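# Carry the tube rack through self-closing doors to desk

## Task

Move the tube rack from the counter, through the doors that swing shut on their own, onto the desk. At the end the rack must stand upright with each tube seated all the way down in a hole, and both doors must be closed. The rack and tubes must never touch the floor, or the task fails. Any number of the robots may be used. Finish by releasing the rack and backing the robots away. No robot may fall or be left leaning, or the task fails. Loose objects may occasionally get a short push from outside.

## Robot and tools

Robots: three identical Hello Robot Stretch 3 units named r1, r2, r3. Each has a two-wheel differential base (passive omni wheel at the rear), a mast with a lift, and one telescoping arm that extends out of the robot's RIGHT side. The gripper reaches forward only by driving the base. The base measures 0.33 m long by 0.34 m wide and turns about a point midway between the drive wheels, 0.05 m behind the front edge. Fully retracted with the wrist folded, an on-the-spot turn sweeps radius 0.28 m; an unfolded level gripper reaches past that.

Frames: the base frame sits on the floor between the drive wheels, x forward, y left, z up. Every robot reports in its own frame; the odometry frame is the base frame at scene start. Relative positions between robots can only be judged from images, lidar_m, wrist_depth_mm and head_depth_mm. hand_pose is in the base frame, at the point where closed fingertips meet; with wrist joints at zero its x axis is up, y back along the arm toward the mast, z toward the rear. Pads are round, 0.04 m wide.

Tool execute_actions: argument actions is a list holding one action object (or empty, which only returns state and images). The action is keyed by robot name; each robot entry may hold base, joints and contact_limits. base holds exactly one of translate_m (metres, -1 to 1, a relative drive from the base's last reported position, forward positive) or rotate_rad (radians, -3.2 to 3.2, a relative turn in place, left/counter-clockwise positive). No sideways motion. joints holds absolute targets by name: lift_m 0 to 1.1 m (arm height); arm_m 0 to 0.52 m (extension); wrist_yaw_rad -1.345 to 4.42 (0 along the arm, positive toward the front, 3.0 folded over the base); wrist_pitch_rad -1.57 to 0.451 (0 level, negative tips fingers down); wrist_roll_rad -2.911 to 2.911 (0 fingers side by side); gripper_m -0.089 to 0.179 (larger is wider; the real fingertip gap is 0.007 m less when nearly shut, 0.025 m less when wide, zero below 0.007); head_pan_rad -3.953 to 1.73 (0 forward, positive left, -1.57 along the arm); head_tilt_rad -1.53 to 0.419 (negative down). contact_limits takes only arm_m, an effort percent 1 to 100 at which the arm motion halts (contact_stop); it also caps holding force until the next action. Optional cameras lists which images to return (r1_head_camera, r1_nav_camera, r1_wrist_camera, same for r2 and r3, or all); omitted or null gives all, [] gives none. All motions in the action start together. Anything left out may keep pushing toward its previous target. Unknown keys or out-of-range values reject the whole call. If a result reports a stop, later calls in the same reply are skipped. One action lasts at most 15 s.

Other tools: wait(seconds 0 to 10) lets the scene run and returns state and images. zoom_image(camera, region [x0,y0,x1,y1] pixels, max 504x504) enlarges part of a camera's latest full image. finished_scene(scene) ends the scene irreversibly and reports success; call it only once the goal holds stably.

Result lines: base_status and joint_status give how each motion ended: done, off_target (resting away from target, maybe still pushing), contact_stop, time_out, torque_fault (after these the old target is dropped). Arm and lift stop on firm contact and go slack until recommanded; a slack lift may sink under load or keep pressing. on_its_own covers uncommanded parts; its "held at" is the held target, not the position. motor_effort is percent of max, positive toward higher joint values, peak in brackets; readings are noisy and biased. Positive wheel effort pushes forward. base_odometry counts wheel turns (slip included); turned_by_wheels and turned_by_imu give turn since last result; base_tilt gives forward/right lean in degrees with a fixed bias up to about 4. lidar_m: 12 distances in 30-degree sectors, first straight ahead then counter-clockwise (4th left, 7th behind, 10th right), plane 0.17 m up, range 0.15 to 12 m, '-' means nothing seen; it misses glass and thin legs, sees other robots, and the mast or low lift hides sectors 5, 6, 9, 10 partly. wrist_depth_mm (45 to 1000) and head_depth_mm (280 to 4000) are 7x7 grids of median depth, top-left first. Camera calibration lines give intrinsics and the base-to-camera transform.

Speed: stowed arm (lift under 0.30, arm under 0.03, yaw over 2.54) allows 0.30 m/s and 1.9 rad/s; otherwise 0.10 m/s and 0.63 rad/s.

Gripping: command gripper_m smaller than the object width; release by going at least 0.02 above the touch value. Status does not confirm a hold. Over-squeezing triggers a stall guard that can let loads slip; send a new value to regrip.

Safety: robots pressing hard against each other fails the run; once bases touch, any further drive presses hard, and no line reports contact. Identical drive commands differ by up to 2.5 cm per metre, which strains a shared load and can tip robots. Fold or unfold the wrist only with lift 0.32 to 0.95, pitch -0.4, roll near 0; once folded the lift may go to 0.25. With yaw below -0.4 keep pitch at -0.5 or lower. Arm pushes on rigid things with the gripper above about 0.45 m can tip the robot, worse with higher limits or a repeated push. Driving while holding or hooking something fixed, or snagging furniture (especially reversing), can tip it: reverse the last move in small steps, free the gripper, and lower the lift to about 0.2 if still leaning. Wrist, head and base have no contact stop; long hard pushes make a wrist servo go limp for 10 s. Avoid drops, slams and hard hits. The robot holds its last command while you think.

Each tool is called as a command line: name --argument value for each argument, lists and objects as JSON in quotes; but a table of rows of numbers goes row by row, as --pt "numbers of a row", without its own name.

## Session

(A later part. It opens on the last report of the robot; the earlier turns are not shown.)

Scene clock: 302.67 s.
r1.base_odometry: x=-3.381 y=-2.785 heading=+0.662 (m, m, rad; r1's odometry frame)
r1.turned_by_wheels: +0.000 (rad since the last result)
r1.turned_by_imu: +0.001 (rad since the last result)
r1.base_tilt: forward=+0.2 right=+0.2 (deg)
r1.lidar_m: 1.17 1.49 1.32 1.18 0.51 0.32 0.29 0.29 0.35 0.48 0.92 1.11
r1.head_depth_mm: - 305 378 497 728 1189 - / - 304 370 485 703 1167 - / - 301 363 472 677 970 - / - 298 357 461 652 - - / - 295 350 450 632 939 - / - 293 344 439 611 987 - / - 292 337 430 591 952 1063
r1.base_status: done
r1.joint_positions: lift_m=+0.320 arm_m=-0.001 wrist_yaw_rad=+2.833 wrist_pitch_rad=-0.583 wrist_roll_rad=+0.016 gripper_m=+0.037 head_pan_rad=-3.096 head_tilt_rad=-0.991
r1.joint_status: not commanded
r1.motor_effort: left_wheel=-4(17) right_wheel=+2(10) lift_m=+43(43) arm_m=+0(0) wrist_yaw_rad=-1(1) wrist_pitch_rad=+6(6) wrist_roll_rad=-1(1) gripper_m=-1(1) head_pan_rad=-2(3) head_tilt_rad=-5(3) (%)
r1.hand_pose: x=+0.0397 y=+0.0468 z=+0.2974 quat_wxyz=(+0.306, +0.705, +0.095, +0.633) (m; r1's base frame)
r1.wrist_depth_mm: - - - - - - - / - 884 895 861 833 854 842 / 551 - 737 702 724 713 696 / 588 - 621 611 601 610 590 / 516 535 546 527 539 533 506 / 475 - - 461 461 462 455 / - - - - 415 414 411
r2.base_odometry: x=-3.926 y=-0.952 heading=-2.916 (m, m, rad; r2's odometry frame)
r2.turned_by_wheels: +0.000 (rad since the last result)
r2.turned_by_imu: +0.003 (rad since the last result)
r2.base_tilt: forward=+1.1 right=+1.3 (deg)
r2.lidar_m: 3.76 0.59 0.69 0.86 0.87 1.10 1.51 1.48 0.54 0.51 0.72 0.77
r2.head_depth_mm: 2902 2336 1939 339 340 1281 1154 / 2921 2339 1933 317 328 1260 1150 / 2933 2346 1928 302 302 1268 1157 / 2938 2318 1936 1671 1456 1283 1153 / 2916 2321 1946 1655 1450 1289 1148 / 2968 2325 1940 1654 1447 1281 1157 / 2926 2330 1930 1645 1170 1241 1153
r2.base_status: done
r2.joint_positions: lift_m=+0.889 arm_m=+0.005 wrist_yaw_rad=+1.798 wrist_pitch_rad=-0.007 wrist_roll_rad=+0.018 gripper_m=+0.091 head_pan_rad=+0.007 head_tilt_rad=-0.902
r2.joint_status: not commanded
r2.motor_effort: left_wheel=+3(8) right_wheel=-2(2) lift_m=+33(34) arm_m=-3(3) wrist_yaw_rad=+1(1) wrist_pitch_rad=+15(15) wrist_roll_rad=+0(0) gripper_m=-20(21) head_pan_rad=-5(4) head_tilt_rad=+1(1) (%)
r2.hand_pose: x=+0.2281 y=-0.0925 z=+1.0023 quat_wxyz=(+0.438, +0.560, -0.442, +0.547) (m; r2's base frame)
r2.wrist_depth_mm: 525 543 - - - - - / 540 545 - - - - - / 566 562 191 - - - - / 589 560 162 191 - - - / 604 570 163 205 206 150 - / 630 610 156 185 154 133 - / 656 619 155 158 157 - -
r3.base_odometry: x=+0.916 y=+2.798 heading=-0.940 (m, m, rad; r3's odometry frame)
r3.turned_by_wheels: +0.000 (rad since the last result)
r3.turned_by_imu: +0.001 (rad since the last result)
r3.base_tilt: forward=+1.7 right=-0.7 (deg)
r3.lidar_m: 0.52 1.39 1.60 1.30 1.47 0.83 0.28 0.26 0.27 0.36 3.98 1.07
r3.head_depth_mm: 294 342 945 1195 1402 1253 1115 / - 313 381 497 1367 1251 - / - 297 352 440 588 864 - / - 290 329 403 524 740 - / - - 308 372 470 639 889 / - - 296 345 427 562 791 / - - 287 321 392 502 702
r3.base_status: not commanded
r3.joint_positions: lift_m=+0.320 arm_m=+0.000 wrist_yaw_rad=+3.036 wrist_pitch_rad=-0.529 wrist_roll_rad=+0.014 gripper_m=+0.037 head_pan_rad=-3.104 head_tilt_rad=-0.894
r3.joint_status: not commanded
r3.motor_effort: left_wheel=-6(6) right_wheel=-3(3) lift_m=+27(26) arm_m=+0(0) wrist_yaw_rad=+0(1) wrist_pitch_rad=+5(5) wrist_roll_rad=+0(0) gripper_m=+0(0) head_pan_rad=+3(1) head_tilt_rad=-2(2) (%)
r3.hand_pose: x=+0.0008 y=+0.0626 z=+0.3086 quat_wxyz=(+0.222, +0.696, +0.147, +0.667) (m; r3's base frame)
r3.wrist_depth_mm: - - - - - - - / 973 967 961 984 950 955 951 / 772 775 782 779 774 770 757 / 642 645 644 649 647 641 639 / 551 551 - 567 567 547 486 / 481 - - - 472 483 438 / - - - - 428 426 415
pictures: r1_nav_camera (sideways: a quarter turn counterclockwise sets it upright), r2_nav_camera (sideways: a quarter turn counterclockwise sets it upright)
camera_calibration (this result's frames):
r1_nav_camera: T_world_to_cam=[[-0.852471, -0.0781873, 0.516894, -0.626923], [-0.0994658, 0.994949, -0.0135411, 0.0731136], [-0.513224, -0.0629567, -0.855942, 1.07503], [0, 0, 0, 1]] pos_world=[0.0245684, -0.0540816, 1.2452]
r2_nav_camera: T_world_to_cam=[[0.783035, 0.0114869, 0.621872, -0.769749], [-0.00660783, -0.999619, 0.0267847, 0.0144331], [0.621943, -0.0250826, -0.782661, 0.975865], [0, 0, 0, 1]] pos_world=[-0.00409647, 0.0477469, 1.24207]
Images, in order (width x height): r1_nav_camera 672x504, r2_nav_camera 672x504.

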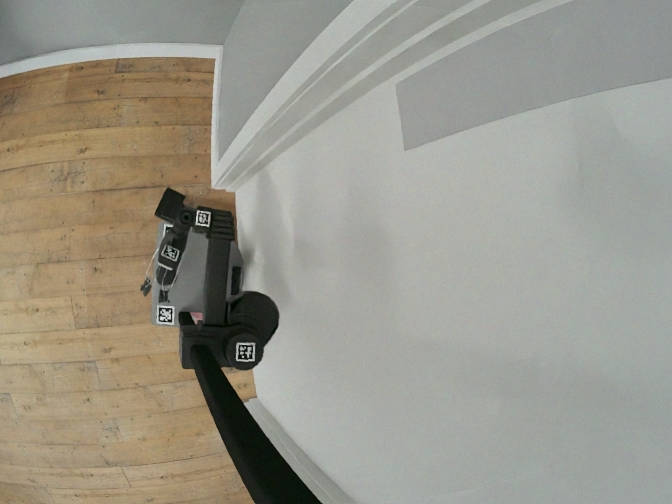

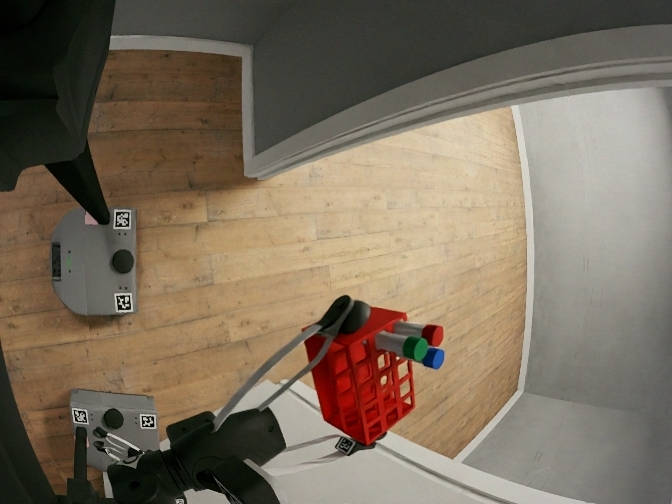

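execute_actions --actions '[{"r2":{"base":{"translate_m":1.0}},"r1":{"base":{"translate_m":0.2}}}]' --cameras '[]'

execute_actions --actions '[{"r2":{"base":{"rotate_rad":1.15},"joints":{"head_tilt_rad":-0.7}},"r3":{"base":{"rotate_rad":-0.4}}}]' --cameras '["r2_nav_camera"]'

execute_actions --actions '[{"r2":{"base":{"translate_m":0.5}},"r3":{"base":{"translate_m":0.45}}}]' --cameras '[]'

execute_actions --actions '[{"r2":{"base":{"rotate_rad":0.5}},"r3":{"base":{"rotate_rad":-0.7}}}]' --cameras '["r2_nav_camera","r3_nav_camera"]'

Scene clock: 321.97 s.
r1.base_odometry: x=-3.223 y=-2.662 heading=+0.662 (m, m, rad; r1's odometry frame)
r1.turned_by_wheels: +0.000 (rad since the last result)
r1.turned_by_imu: +0.004 (rad since the last result)
r1.base_tilt: forward=+0.2 right=+0.1 (deg)
r1.lidar_m: 0.97 1.92 1.36 1.22 0.73 0.54 0.48 0.48 0.47 0.88 0.88 1.05
r1.head_depth_mm: 448 536 665 876 1247 1229 - / 443 528 652 853 1227 1232 - / 437 520 639 830 1192 1255 - / 431 512 629 809 1149 - - / 425 504 616 792 1106 1218 - / 420 496 605 776 1075 1190 - / 415 489 594 756 994 1160 1084
r1.base_status: done
r1.joint_positions: lift_m=+0.320 arm_m=-0.001 wrist_yaw_rad=+2.833 wrist_pitch_rad=-0.583 wrist_roll_rad=+0.016 gripper_m=+0.037 head_pan_rad=-3.096 head_tilt_rad=-0.991
r1.joint_status: not commanded
r1.motor_effort: left_wheel=-3(5) right_wheel=+2(4) lift_m=+44(44) arm_m=+1(0) wrist_yaw_rad=-1(1) wrist_pitch_rad=+6(6) wrist_roll_rad=-1(1) gripper_m=-1(0) head_pan_rad=-2(3) head_tilt_rad=-4(4) (%)
r1.hand_pose: x=+0.0397 y=+0.0468 z=+0.2974 quat_wxyz=(+0.306, +0.705, +0.095, +0.633) (m; r1's base frame)
r1.wrist_depth_mm: - - - - - - - / - 888 908 862 884 861 838 / 733 - 720 720 699 710 696 / 618 - 615 613 624 595 577 / 527 544 538 519 537 516 514 / 486 - - 466 458 465 450 / - - - - 413 410 415
r2.base_odometry: x=-4.900 y=-1.175 heading=-2.916 (m, m, rad; r2's odometry frame)
r2.turned_by_wheels: +0.000 (rad since the last result)
r2.turned_by_imu: +0.005 (rad since the last result)
r2.base_tilt: forward=+1.1 right=+1.3 (deg)
r2.lidar_m: 2.79 2.83 2.62 2.16 0.53 0.51 2.26 0.87 0.63 0.96 2.18 2.76
r2.head_depth_mm: 2739 2322 1953 339 340 1287 1156 / 2707 2323 1948 316 328 1269 1159 / 2676 2349 1952 304 302 1260 1157 / 2671 2316 1924 1668 1466 1286 1156 / 2626 2303 1938 1662 1453 1282 1153 / 2655 2321 1949 1657 1446 1283 1154 / 2614 2326 1932 1656 1443 1289 1161
r2.base_status: done
r2.joint_positions: lift_m=+0.889 arm_m=+0.005 wrist_yaw_rad=+1.798 wrist_pitch_rad=-0.007 wrist_roll_rad=+0.018 gripper_m=+0.091 head_pan_rad=+0.007 head_tilt_rad=-0.902
r2.joint_status: not commanded
r2.motor_effort: left_wheel=+2(7) right_wheel=-1(2) lift_m=+33(34) arm_m=-4(3) wrist_yaw_rad=+2(1) wrist_pitch_rad=+15(15) wrist_roll_rad=+0(0) gripper_m=-21(20) head_pan_rad=-5(4) head_tilt_rad=+1(2) (%)
r2.hand_pose: x=+0.2281 y=-0.0925 z=+1.0023 quat_wxyz=(+0.438, +0.560, -0.442, +0.547) (m; r2's base frame)
r2.wrist_depth_mm: - - - - - - - / - - - - - - - / - - - - - - - / - - 162 190 - - - / - - 163 204 207 149 - / - - 156 185 154 133 - / - - 155 158 157 - -
r3.base_odometry: x=+0.916 y=+2.798 heading=-0.940 (m, m, rad; r3's odometry frame)
r3.turned_by_wheels: +0.000 (rad since the last result)
r3.turned_by_imu: +0.003 (rad since the last result)
r3.base_tilt: forward=+1.7 right=-0.7 (deg)
r3.lidar_m: 1.39 1.39 1.59 1.09 1.47 0.83 0.28 0.26 0.27 0.36 1.21 1.07
r3.head_depth_mm: 294 342 947 1191 1397 1253 1116 / - 313 380 497 1376 1250 - / - 298 352 441 588 867 - / - 290 329 403 523 739 - / - - 308 372 470 640 895 / - - 296 344 428 564 785 / - - 287 321 392 504 703
r3.base_status: not commanded
r3.joint_positions: lift_m=+0.320 arm_m=+0.000 wrist_yaw_rad=+3.036 wrist_pitch_rad=-0.529 wrist_roll_rad=+0.014 gripper_m=+0.037 head_pan_rad=-3.104 head_tilt_rad=-0.894
r3.joint_status: not commanded
r3.motor_effort: left_wheel=-6(6) right_wheel=-3(3) lift_m=+26(26) arm_m=+0(0) wrist_yaw_rad=+0(0) wrist_pitch_rad=+5(5) wrist_roll_rad=+0(0) gripper_m=+0(0) head_pan_rad=+3(3) head_tilt_rad=-3(2) (%)
r3.hand_pose: x=+0.0008 y=+0.0626 z=+0.3086 quat_wxyz=(+0.222, +0.696, +0.147, +0.667) (m; r3's base frame)
r3.wrist_depth_mm: - - - - - - - / 965 956 955 957 953 975 946 / 780 778 763 765 779 758 760 / 647 638 640 639 643 638 639 / 552 549 - 564 567 552 546 / 482 - - - 474 480 479 / - - - - 426 425 428
pictures: none
No camera images: the call's "cameras" was empty. Leave "cameras" out to get every camera's image.

Scene clock: 324.73 s.
r1.base_odometry: x=-3.223 y=-2.662 heading=+0.662 (m, m, rad; r1's odometry frame)
r1.turned_by_wheels: +0.000 (rad since the last result)
r1.turned_by_imu: +0.001 (rad since the last result)
r1.base_tilt: forward=+0.2 right=+0.1 (deg)
r1.lidar_m: 0.96 1.93 1.36 1.22 0.72 0.54 0.48 0.48 0.48 0.88 0.88 1.03
r1.head_depth_mm: 449 536 666 876 1245 1235 - / 442 528 654 855 1245 1226 - / 436 521 640 831 1188 1256 - / 431 512 630 810 1146 - - / 425 504 618 789 1110 1219 - / 420 497 604 773 1074 1196 - / 415 488 594 757 992 1165 1082
r1.base_status: not commanded
r1.joint_positions: lift_m=+0.320 arm_m=-0.001 wrist_yaw_rad=+2.833 wrist_pitch_rad=-0.583 wrist_roll_rad=+0.016 gripper_m=+0.037 head_pan_rad=-3.096 head_tilt_rad=-0.991
r1.joint_status: not commanded
r1.motor_effort: left_wheel=-4(3) right_wheel=+2(2) lift_m=+44(44) arm_m=+0(1) wrist_yaw_rad=+0(1) wrist_pitch_rad=+6(6) wrist_roll_rad=-1(0) gripper_m=+0(1) head_pan_rad=-3(3) head_tilt_rad=-5(5) (%)
r1.hand_pose: x=+0.0397 y=+0.0468 z=+0.2974 quat_wxyz=(+0.306, +0.705, +0.095, +0.633) (m; r1's base frame)
r1.wrist_depth_mm: - - - - - - - / - 860 872 870 847 851 840 / 731 - 719 714 707 705 687 / 631 - 608 597 609 597 586 / 535 538 539 525 534 523 516 / 482 - - 462 455 455 457 / - - - - 416 414 413
r2.base_odometry: x=-4.900 y=-1.175 heading=-1.766 (m, m, rad; r2's odometry frame)
r2.turned_by_wheels: +1.150 (rad since the last result)
r2.turned_by_imu: +1.164 (rad since the last result)
r2.base_tilt: forward=+1.1 right=+1.3 (deg)
r2.lidar_m: 2.62 1.33 0.51 0.53 2.72 0.69 0.63 1.34 2.23 2.90 2.79 2.90
r2.head_depth_mm: 3224 3401 2591 2015 1626 323 1165 / 3063 3275 2563 1999 311 316 336 / 2512 3058 2605 2022 306 300 1167 / 2721 3044 2574 2015 1670 1449 1230 / 2585 2844 2568 2053 1672 1412 1236 / 2433 2716 2587 2044 1666 1430 1231 / 2308 2552 2599 2038 1658 1418 1226
r2.base_status: done
r2.joint_positions: lift_m=+0.889 arm_m=+0.005 wrist_yaw_rad=+1.798 wrist_pitch_rad=-0.007 wrist_roll_rad=+0.018 gripper_m=+0.091 head_pan_rad=+0.007 head_tilt_rad=-0.705
r2.joint_status: all done
r2.motor_effort: left_wheel=-2(5) right_wheel=+4(7) lift_m=+33(33) arm_m=-3(4) wrist_yaw_rad=+2(2) wrist_pitch_rad=+15(14) wrist_roll_rad=+0(0) gripper_m=-20(21) head_pan_rad=-5(4) head_tilt_rad=+2(18) (%)
r2.hand_pose: x=+0.2281 y=-0.0925 z=+1.0023 quat_wxyz=(+0.438, +0.560, -0.442, +0.547) (m; r2's base frame)
r2.wrist_depth_mm: 885 - - - - - - / 899 - - - - - - / 819 - 191 - - - - / 842 - 162 190 - - - / 839 - 163 204 206 150 - / 835 - 155 184 154 133 - / 731 - 155 158 157 - -
r3.base_odometry: x=+0.916 y=+2.797 heading=-1.340 (m, m, rad; r3's odometry frame)
r3.turned_by_wheels: -0.400 (rad since the last result)
r3.turned_by_imu: -0.394 (rad since the last result)
r3.base_tilt: forward=+1.8 right=-0.8 (deg)
r3.lidar_m: 1.06 1.39 1.40 1.71 1.52 1.21 0.31 0.24 0.24 0.26 0.39 1.08
r3.head_depth_mm: 955 1150 1442 1640 1423 1254 1120 / 879 1042 1282 1567 1423 1253 - / 817 957 1150 1439 1424 1266 - / 757 854 1005 1214 1371 1194 - / - 307 355 424 525 686 889 / - 287 314 366 439 549 700 / - - 291 324 379 456 571
r3.base_status: done
r3.joint_positions: lift_m=+0.320 arm_m=+0.000 wrist_yaw_rad=+3.036 wrist_pitch_rad=-0.529 wrist_roll_rad=+0.014 gripper_m=+0.037 head_pan_rad=-3.104 head_tilt_rad=-0.894
r3.joint_status: not commanded
r3.motor_effort: left_wheel=-2(6) right_wheel=-7(14) lift_m=+26(26) arm_m=+0(1) wrist_yaw_rad=+0(0) wrist_pitch_rad=+5(5) wrist_roll_rad=+0(0) gripper_m=+0(0) head_pan_rad=+1(1) head_tilt_rad=-3(1) (%)
r3.hand_pose: x=+0.0008 y=+0.0626 z=+0.3086 quat_wxyz=(+0.222, +0.696, +0.147, +0.667) (m; r3's base frame)
r3.wrist_depth_mm: 891 - - - - - - / 913 953 960 959 961 961 954 / 776 778 780 786 763 770 755 / 653 646 638 640 642 634 630 / 555 553 - 574 568 548 551 / 488 - - - 469 485 477 / - - - - 428 429 428
pictures: r2_nav_camera (sideways: a quarter turn counterclockwise sets it upright)
camera_calibration (this result's frames):
r2_nav_camera: T_world_to_cam=[[0.645866, 0.0105049, 0.763379, -0.953317], [-0.0116402, -0.999654, 0.0236046, 0.0185975], [0.763362, -0.0241313, -0.64552, 0.796644], [0, 0, 0, 1]] pos_world=[0.0078036, 0.0478296, 1.24155]
Images, in order (width x height): r2_nav_camera 672x504.

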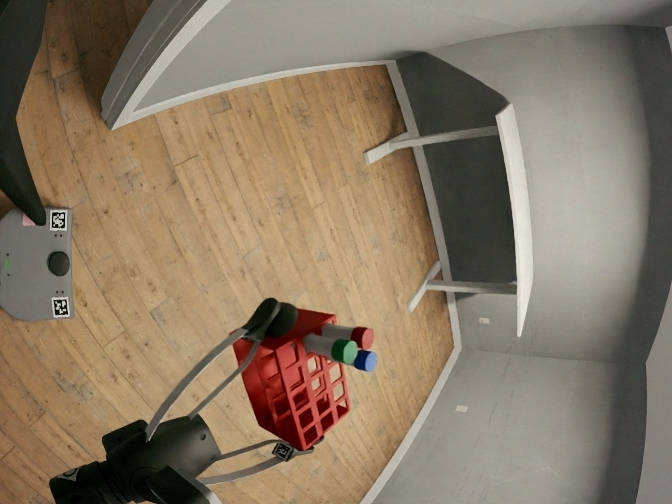

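Scene clock: 330.97 s.
r1.base_odometry: x=-3.223 y=-2.662 heading=+0.662 (m, m, rad; r1's odometry frame)
r1.turned_by_wheels: +0.000 (rad since the last result)
r1.turned_by_imu: +0.002 (rad since the last result)
r1.base_tilt: forward=+0.2 right=+0.1 (deg)
r1.lidar_m: 0.96 1.25 1.36 1.22 0.73 0.54 0.48 0.48 0.48 0.88 0.88 1.07
r1.head_depth_mm: 449 536 666 878 1248 1229 - / 442 528 655 855 1236 1227 - / 437 520 640 831 1190 1247 - / 430 512 627 814 1146 - - / 425 503 615 792 1114 1221 - / 420 497 604 774 1075 1187 - / 414 489 594 756 993 1163 1080
r1.base_status: not commanded
r1.joint_positions: lift_m=+0.320 arm_m=-0.001 wrist_yaw_rad=+2.833 wrist_pitch_rad=-0.583 wrist_roll_rad=+0.016 gripper_m=+0.037 head_pan_rad=-3.096 head_tilt_rad=-0.991
r1.joint_status: not commanded
r1.motor_effort: left_wheel=-4(3) right_wheel=+3(3) lift_m=+44(44) arm_m=+1(1) wrist_yaw_rad=+0(1) wrist_pitch_rad=+6(6) wrist_roll_rad=-1(1) gripper_m=-1(0) head_pan_rad=-2(3) head_tilt_rad=-4(5) (%)
r1.hand_pose: x=+0.0397 y=+0.0468 z=+0.2974 quat_wxyz=(+0.306, +0.705, +0.095, +0.633) (m; r1's base frame)
r1.wrist_depth_mm: - - - - - - - / - 891 851 892 873 862 824 / 715 - 728 724 694 714 693 / 612 - 610 622 591 592 581 / 540 533 539 520 539 514 521 / 489 - - 461 450 460 464 / - - - - 416 418 415
r2.base_odometry: x=-4.998 y=-1.666 heading=-1.766 (m, m, rad; r2's odometry frame)
r2.turned_by_wheels: +0.000 (rad since the last result)
r2.turned_by_imu: +0.002 (rad since the last result)
r2.base_tilt: forward=+1.1 right=+1.3 (deg)
r2.lidar_m: 2.13 1.70 0.83 0.61 0.61 1.20 1.13 2.33 2.68 2.64 2.54 2.64
r2.head_depth_mm: 2614 3021 2603 2034 1626 320 1166 / 1966 2840 2565 2032 311 316 335 / 1957 2511 2423 2041 306 303 1163 / 1757 2519 2584 2030 1656 1446 1231 / 1772 2369 2527 2018 1675 1413 1230 / 1590 2271 2441 2019 1671 1410 1239 / 1460 2142 2341 2034 1666 1425 1234
r2.base_status: done
r2.joint_positions: lift_m=+0.889 arm_m=+0.005 wrist_yaw_rad=+1.798 wrist_pitch_rad=-0.007 wrist_roll_rad=+0.018 gripper_m=+0.091 head_pan_rad=+0.007 head_tilt_rad=-0.705
r2.joint_status: not commanded
r2.motor_effort: left_wheel=-3(4) right_wheel=+4(7) lift_m=+33(33) arm_m=-4(3) wrist_yaw_rad=+2(1) wrist_pitch_rad=+15(14) wrist_roll_rad=+0(0) gripper_m=-21(20) head_pan_rad=-4(5) head_tilt_rad=+3(3) (%)
r2.hand_pose: x=+0.2281 y=-0.0925 z=+1.0023 quat_wxyz=(+0.438, +0.560, -0.442, +0.547) (m; r2's base frame)
r2.wrist_depth_mm: - - - - - - - / - - - - - - - / - - - - - - - / - - 161 189 - - - / - - 163 205 207 149 - / - - 156 186 154 132 - / - - 155 157 158 - -
r3.base_odometry: x=+1.019 y=+2.359 heading=-1.340 (m, m, rad; r3's odometry frame)
r3.turned_by_wheels: +0.000 (rad since the last result)
r3.turned_by_imu: +0.003 (rad since the last result)
r3.base_tilt: forward=+1.8 right=-0.8 (deg)
r3.lidar_m: 0.61 1.03 1.04 1.29 1.42 0.34 0.27 0.27 0.30 0.47 3.71 1.09
r3.head_depth_mm: - 298 352 448 609 1213 1123 / - 293 338 423 564 845 - / - 287 324 402 528 746 - / - - 311 382 496 705 - / - - 302 365 466 646 923 / - - 297 349 439 597 886 / - - 290 334 417 556 835
r3.base_status: done
r3.joint_positions: lift_m=+0.320 arm_m=+0.000 wrist_yaw_rad=+3.036 wrist_pitch_rad=-0.529 wrist_roll_rad=+0.014 gripper_m=+0.037 head_pan_rad=-3.104 head_tilt_rad=-0.894
r3.joint_status: not commanded
r3.motor_effort: left_wheel=-18(21) right_wheel=-8(10) lift_m=+26(26) arm_m=+0(1) wrist_yaw_rad=+0(0) wrist_pitch_rad=+5(5) wrist_roll_rad=+0(0) gripper_m=+0(0) head_pan_rad=+2(3) head_tilt_rad=-2(2) (%)
r3.hand_pose: x=+0.0008 y=+0.0626 z=+0.3086 quat_wxyz=(+0.222, +0.696, +0.147, +0.667) (m; r3's base frame)
r3.wrist_depth_mm: - - - - - 966 819 / 978 968 975 955 966 959 868 / 780 771 769 773 773 770 761 / 646 644 638 644 640 637 635 / 560 555 - 570 561 550 551 / 488 - - - 468 480 481 / - - - - 424 426 424
pictures: none
No camera images: the call's "cameras" was empty. Leave "cameras" out to get every camera's image.

Scene clock: 333.03 s.
r1.base_odometry: x=-3.223 y=-2.662 heading=+0.662 (m, m, rad; r1's odometry frame)
r1.turned_by_wheels: +0.000 (rad since the last result)
r1.turned_by_imu: +0.001 (rad since the last result)
r1.base_tilt: forward=+0.2 right=+0.2 (deg)
r1.lidar_m: 0.98 0.99 1.35 1.22 0.73 0.54 0.48 0.48 0.48 0.88 0.88 1.07
r1.head_depth_mm: 448 535 665 875 1247 1225 - / 443 528 652 854 1232 1227 - / 437 520 639 832 1191 1252 - / 432 511 628 811 1144 - - / 425 504 615 792 1105 1222 - / 420 497 605 775 1076 1194 - / 415 488 594 756 993 1162 1078
r1.base_status: not commanded
r1.joint_positions: lift_m=+0.320 arm_m=-0.001 wrist_yaw_rad=+2.833 wrist_pitch_rad=-0.583 wrist_roll_rad=+0.016 gripper_m=+0.037 head_pan_rad=-3.096 head_tilt_rad=-0.991
r1.joint_status: not commanded
r1.motor_effort: left_wheel=-4(4) right_wheel=+2(2) lift_m=+44(44) arm_m=+0(1) wrist_yaw_rad=-1(0) wrist_pitch_rad=+6(6) wrist_roll_rad=-1(1) gripper_m=-1(0) head_pan_rad=-3(3) head_tilt_rad=-4(4) (%)
r1.hand_pose: x=+0.0397 y=+0.0468 z=+0.2974 quat_wxyz=(+0.306, +0.705, +0.095, +0.633) (m; r1's base frame)
r1.wrist_depth_mm: - - - - - - - / - 885 861 858 847 861 819 / 757 - 723 728 717 692 688 / 612 - 618 602 612 599 592 / 531 527 540 521 545 518 515 / 479 - - 459 451 468 459 / - - - - 413 414 405
r2.base_odometry: x=-4.998 y=-1.666 heading=-1.267 (m, m, rad; r2's odometry frame)
r2.turned_by_wheels: +0.500 (rad since the last result)
r2.turned_by_imu: +0.506 (rad since the last result)
r2.base_tilt: forward=+1.1 right=+1.3 (deg)
r2.lidar_m: 1.70 0.86 0.62 0.58 1.22 1.13 2.19 2.67 2.65 2.54 2.62 2.13
r2.head_depth_mm: 1471 2194 2397 2047 1636 320 1167 / 1461 2149 2388 2026 311 317 335 / 1468 2172 2428 2022 306 303 1161 / 1477 2110 2371 2031 1673 1448 1234 / 1927 2180 2413 2035 1670 1419 1239 / 1929 2180 2383 2018 1671 1423 1234 / 1891 2070 2092 1918 1679 1414 1233
r2.base_status: done
r2.joint_positions: lift_m=+0.889 arm_m=+0.005 wrist_yaw_rad=+1.798 wrist_pitch_rad=-0.007 wrist_roll_rad=+0.018 gripper_m=+0.091 head_pan_rad=+0.007 head_tilt_rad=-0.705
r2.joint_status: not commanded
r2.motor_effort: left_wheel=-2(7) right_wheel=+4(6) lift_m=+33(33) arm_m=-3(4) wrist_yaw_rad=+2(1) wrist_pitch_rad=+15(15) wrist_roll_rad=+0(0) gripper_m=-21(20) head_pan_rad=-4(4) head_tilt_rad=+2(3) (%)
r2.hand_pose: x=+0.2281 y=-0.0925 z=+1.0023 quat_wxyz=(+0.438, +0.560, -0.442, +0.547) (m; r2's base frame)
r2.wrist_depth_mm: 675 869 - - - - - / 665 888 - - - - - / 678 889 190 - - - - / 683 887 162 189 - - - / 675 852 164 204 208 149 - / 686 831 156 184 154 133 - / 640 945 156 157 157 - -
r3.base_odometry: x=+1.019 y=+2.359 heading=-2.040 (m, m, rad; r3's odometry frame)
r3.turned_by_wheels: -0.700 (rad since the last result)
r3.turned_by_imu: -0.689 (rad since the last result)
r3.base_tilt: forward=+1.7 right=-0.8 (deg)
r3.lidar_m: 1.07 0.61 0.77 1.03 1.15 1.85 0.32 0.24 0.24 0.25 0.35 3.70
r3.head_depth_mm: 1601 1860 1958 1648 1433 1252 1125 / 1651 1535 1800 1644 1423 1253 - / 1699 1827 1768 1644 1428 1266 - / 322 372 441 543 707 1004 - / 292 324 375 444 548 707 914 / - 293 328 380 450 553 698 / - - 294 329 381 453 558
r3.base_status: done
r3.joint_positions: lift_m=+0.320 arm_m=+0.000 wrist_yaw_rad=+3.036 wrist_pitch_rad=-0.529 wrist_roll_rad=+0.014 gripper_m=+0.037 head_pan_rad=-3.104 head_tilt_rad=-0.894
r3.joint_status: not commanded
r3.motor_effort: left_wheel=-8(10) right_wheel=-13(30) lift_m=+26(27) arm_m=+0(0) wrist_yaw_rad=+0(0) wrist_pitch_rad=+5(5) wrist_roll_rad=+0(0) gripper_m=+0(0) head_pan_rad=+3(1) head_tilt_rad=-2(2) (%)
r3.hand_pose: x=+0.0008 y=+0.0626 z=+0.3086 quat_wxyz=(+0.222, +0.696, +0.147, +0.667) (m; r3's base frame)
r3.wrist_depth_mm: - - - - - 943 588 / 959 970 954 961 956 871 582 / 774 769 777 768 772 761 574 / 644 645 645 641 637 642 612 / 554 558 - 567 563 544 551 / 482 - - - 466 484 482 / - - - - 427 432 425
pictures: r2_nav_camera (sideways: a quarter turn counterclockwise sets it upright), r3_nav_camera (sideways: a quarter turn counterclockwise sets it upright)
camera_calibration (this result's frames):
r2_nav_camera: T_world_to_cam=[[0.64575, 0.0105041, 0.763476, -0.953443], [-0.0116438, -0.999654, 0.0236018, 0.0186012], [0.76346, -0.0241307, -0.645404, 0.796493], [0, 0, 0, 1]] pos_world=[0.00781274, 0.0478297, 1.24155]
r3_nav_camera: T_world_to_cam=[[-0.813514, 0.0119488, 0.581422, -0.707395], [-0.0239066, 0.998257, -0.0539647, 0.123056], [-0.581053, -0.0578008, -0.81181, 1.01289], [0, 0, 0, 1]] pos_world=[0.0160077, -0.0558432, 1.24021]
Images, in order (width x height): r2_nav_camera 672x504, r3_nav_camera 672x504.

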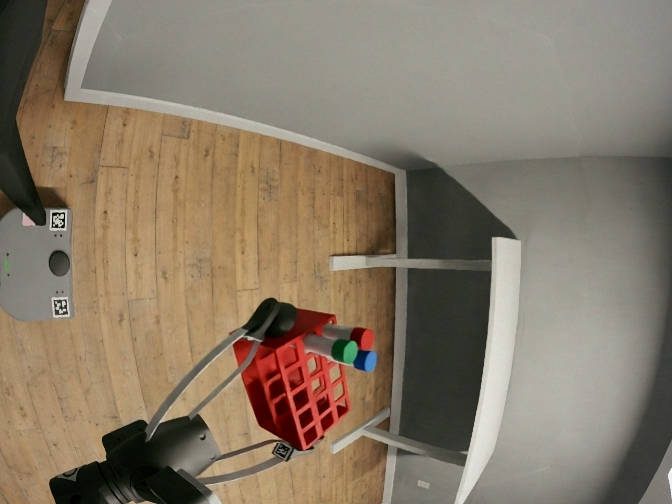

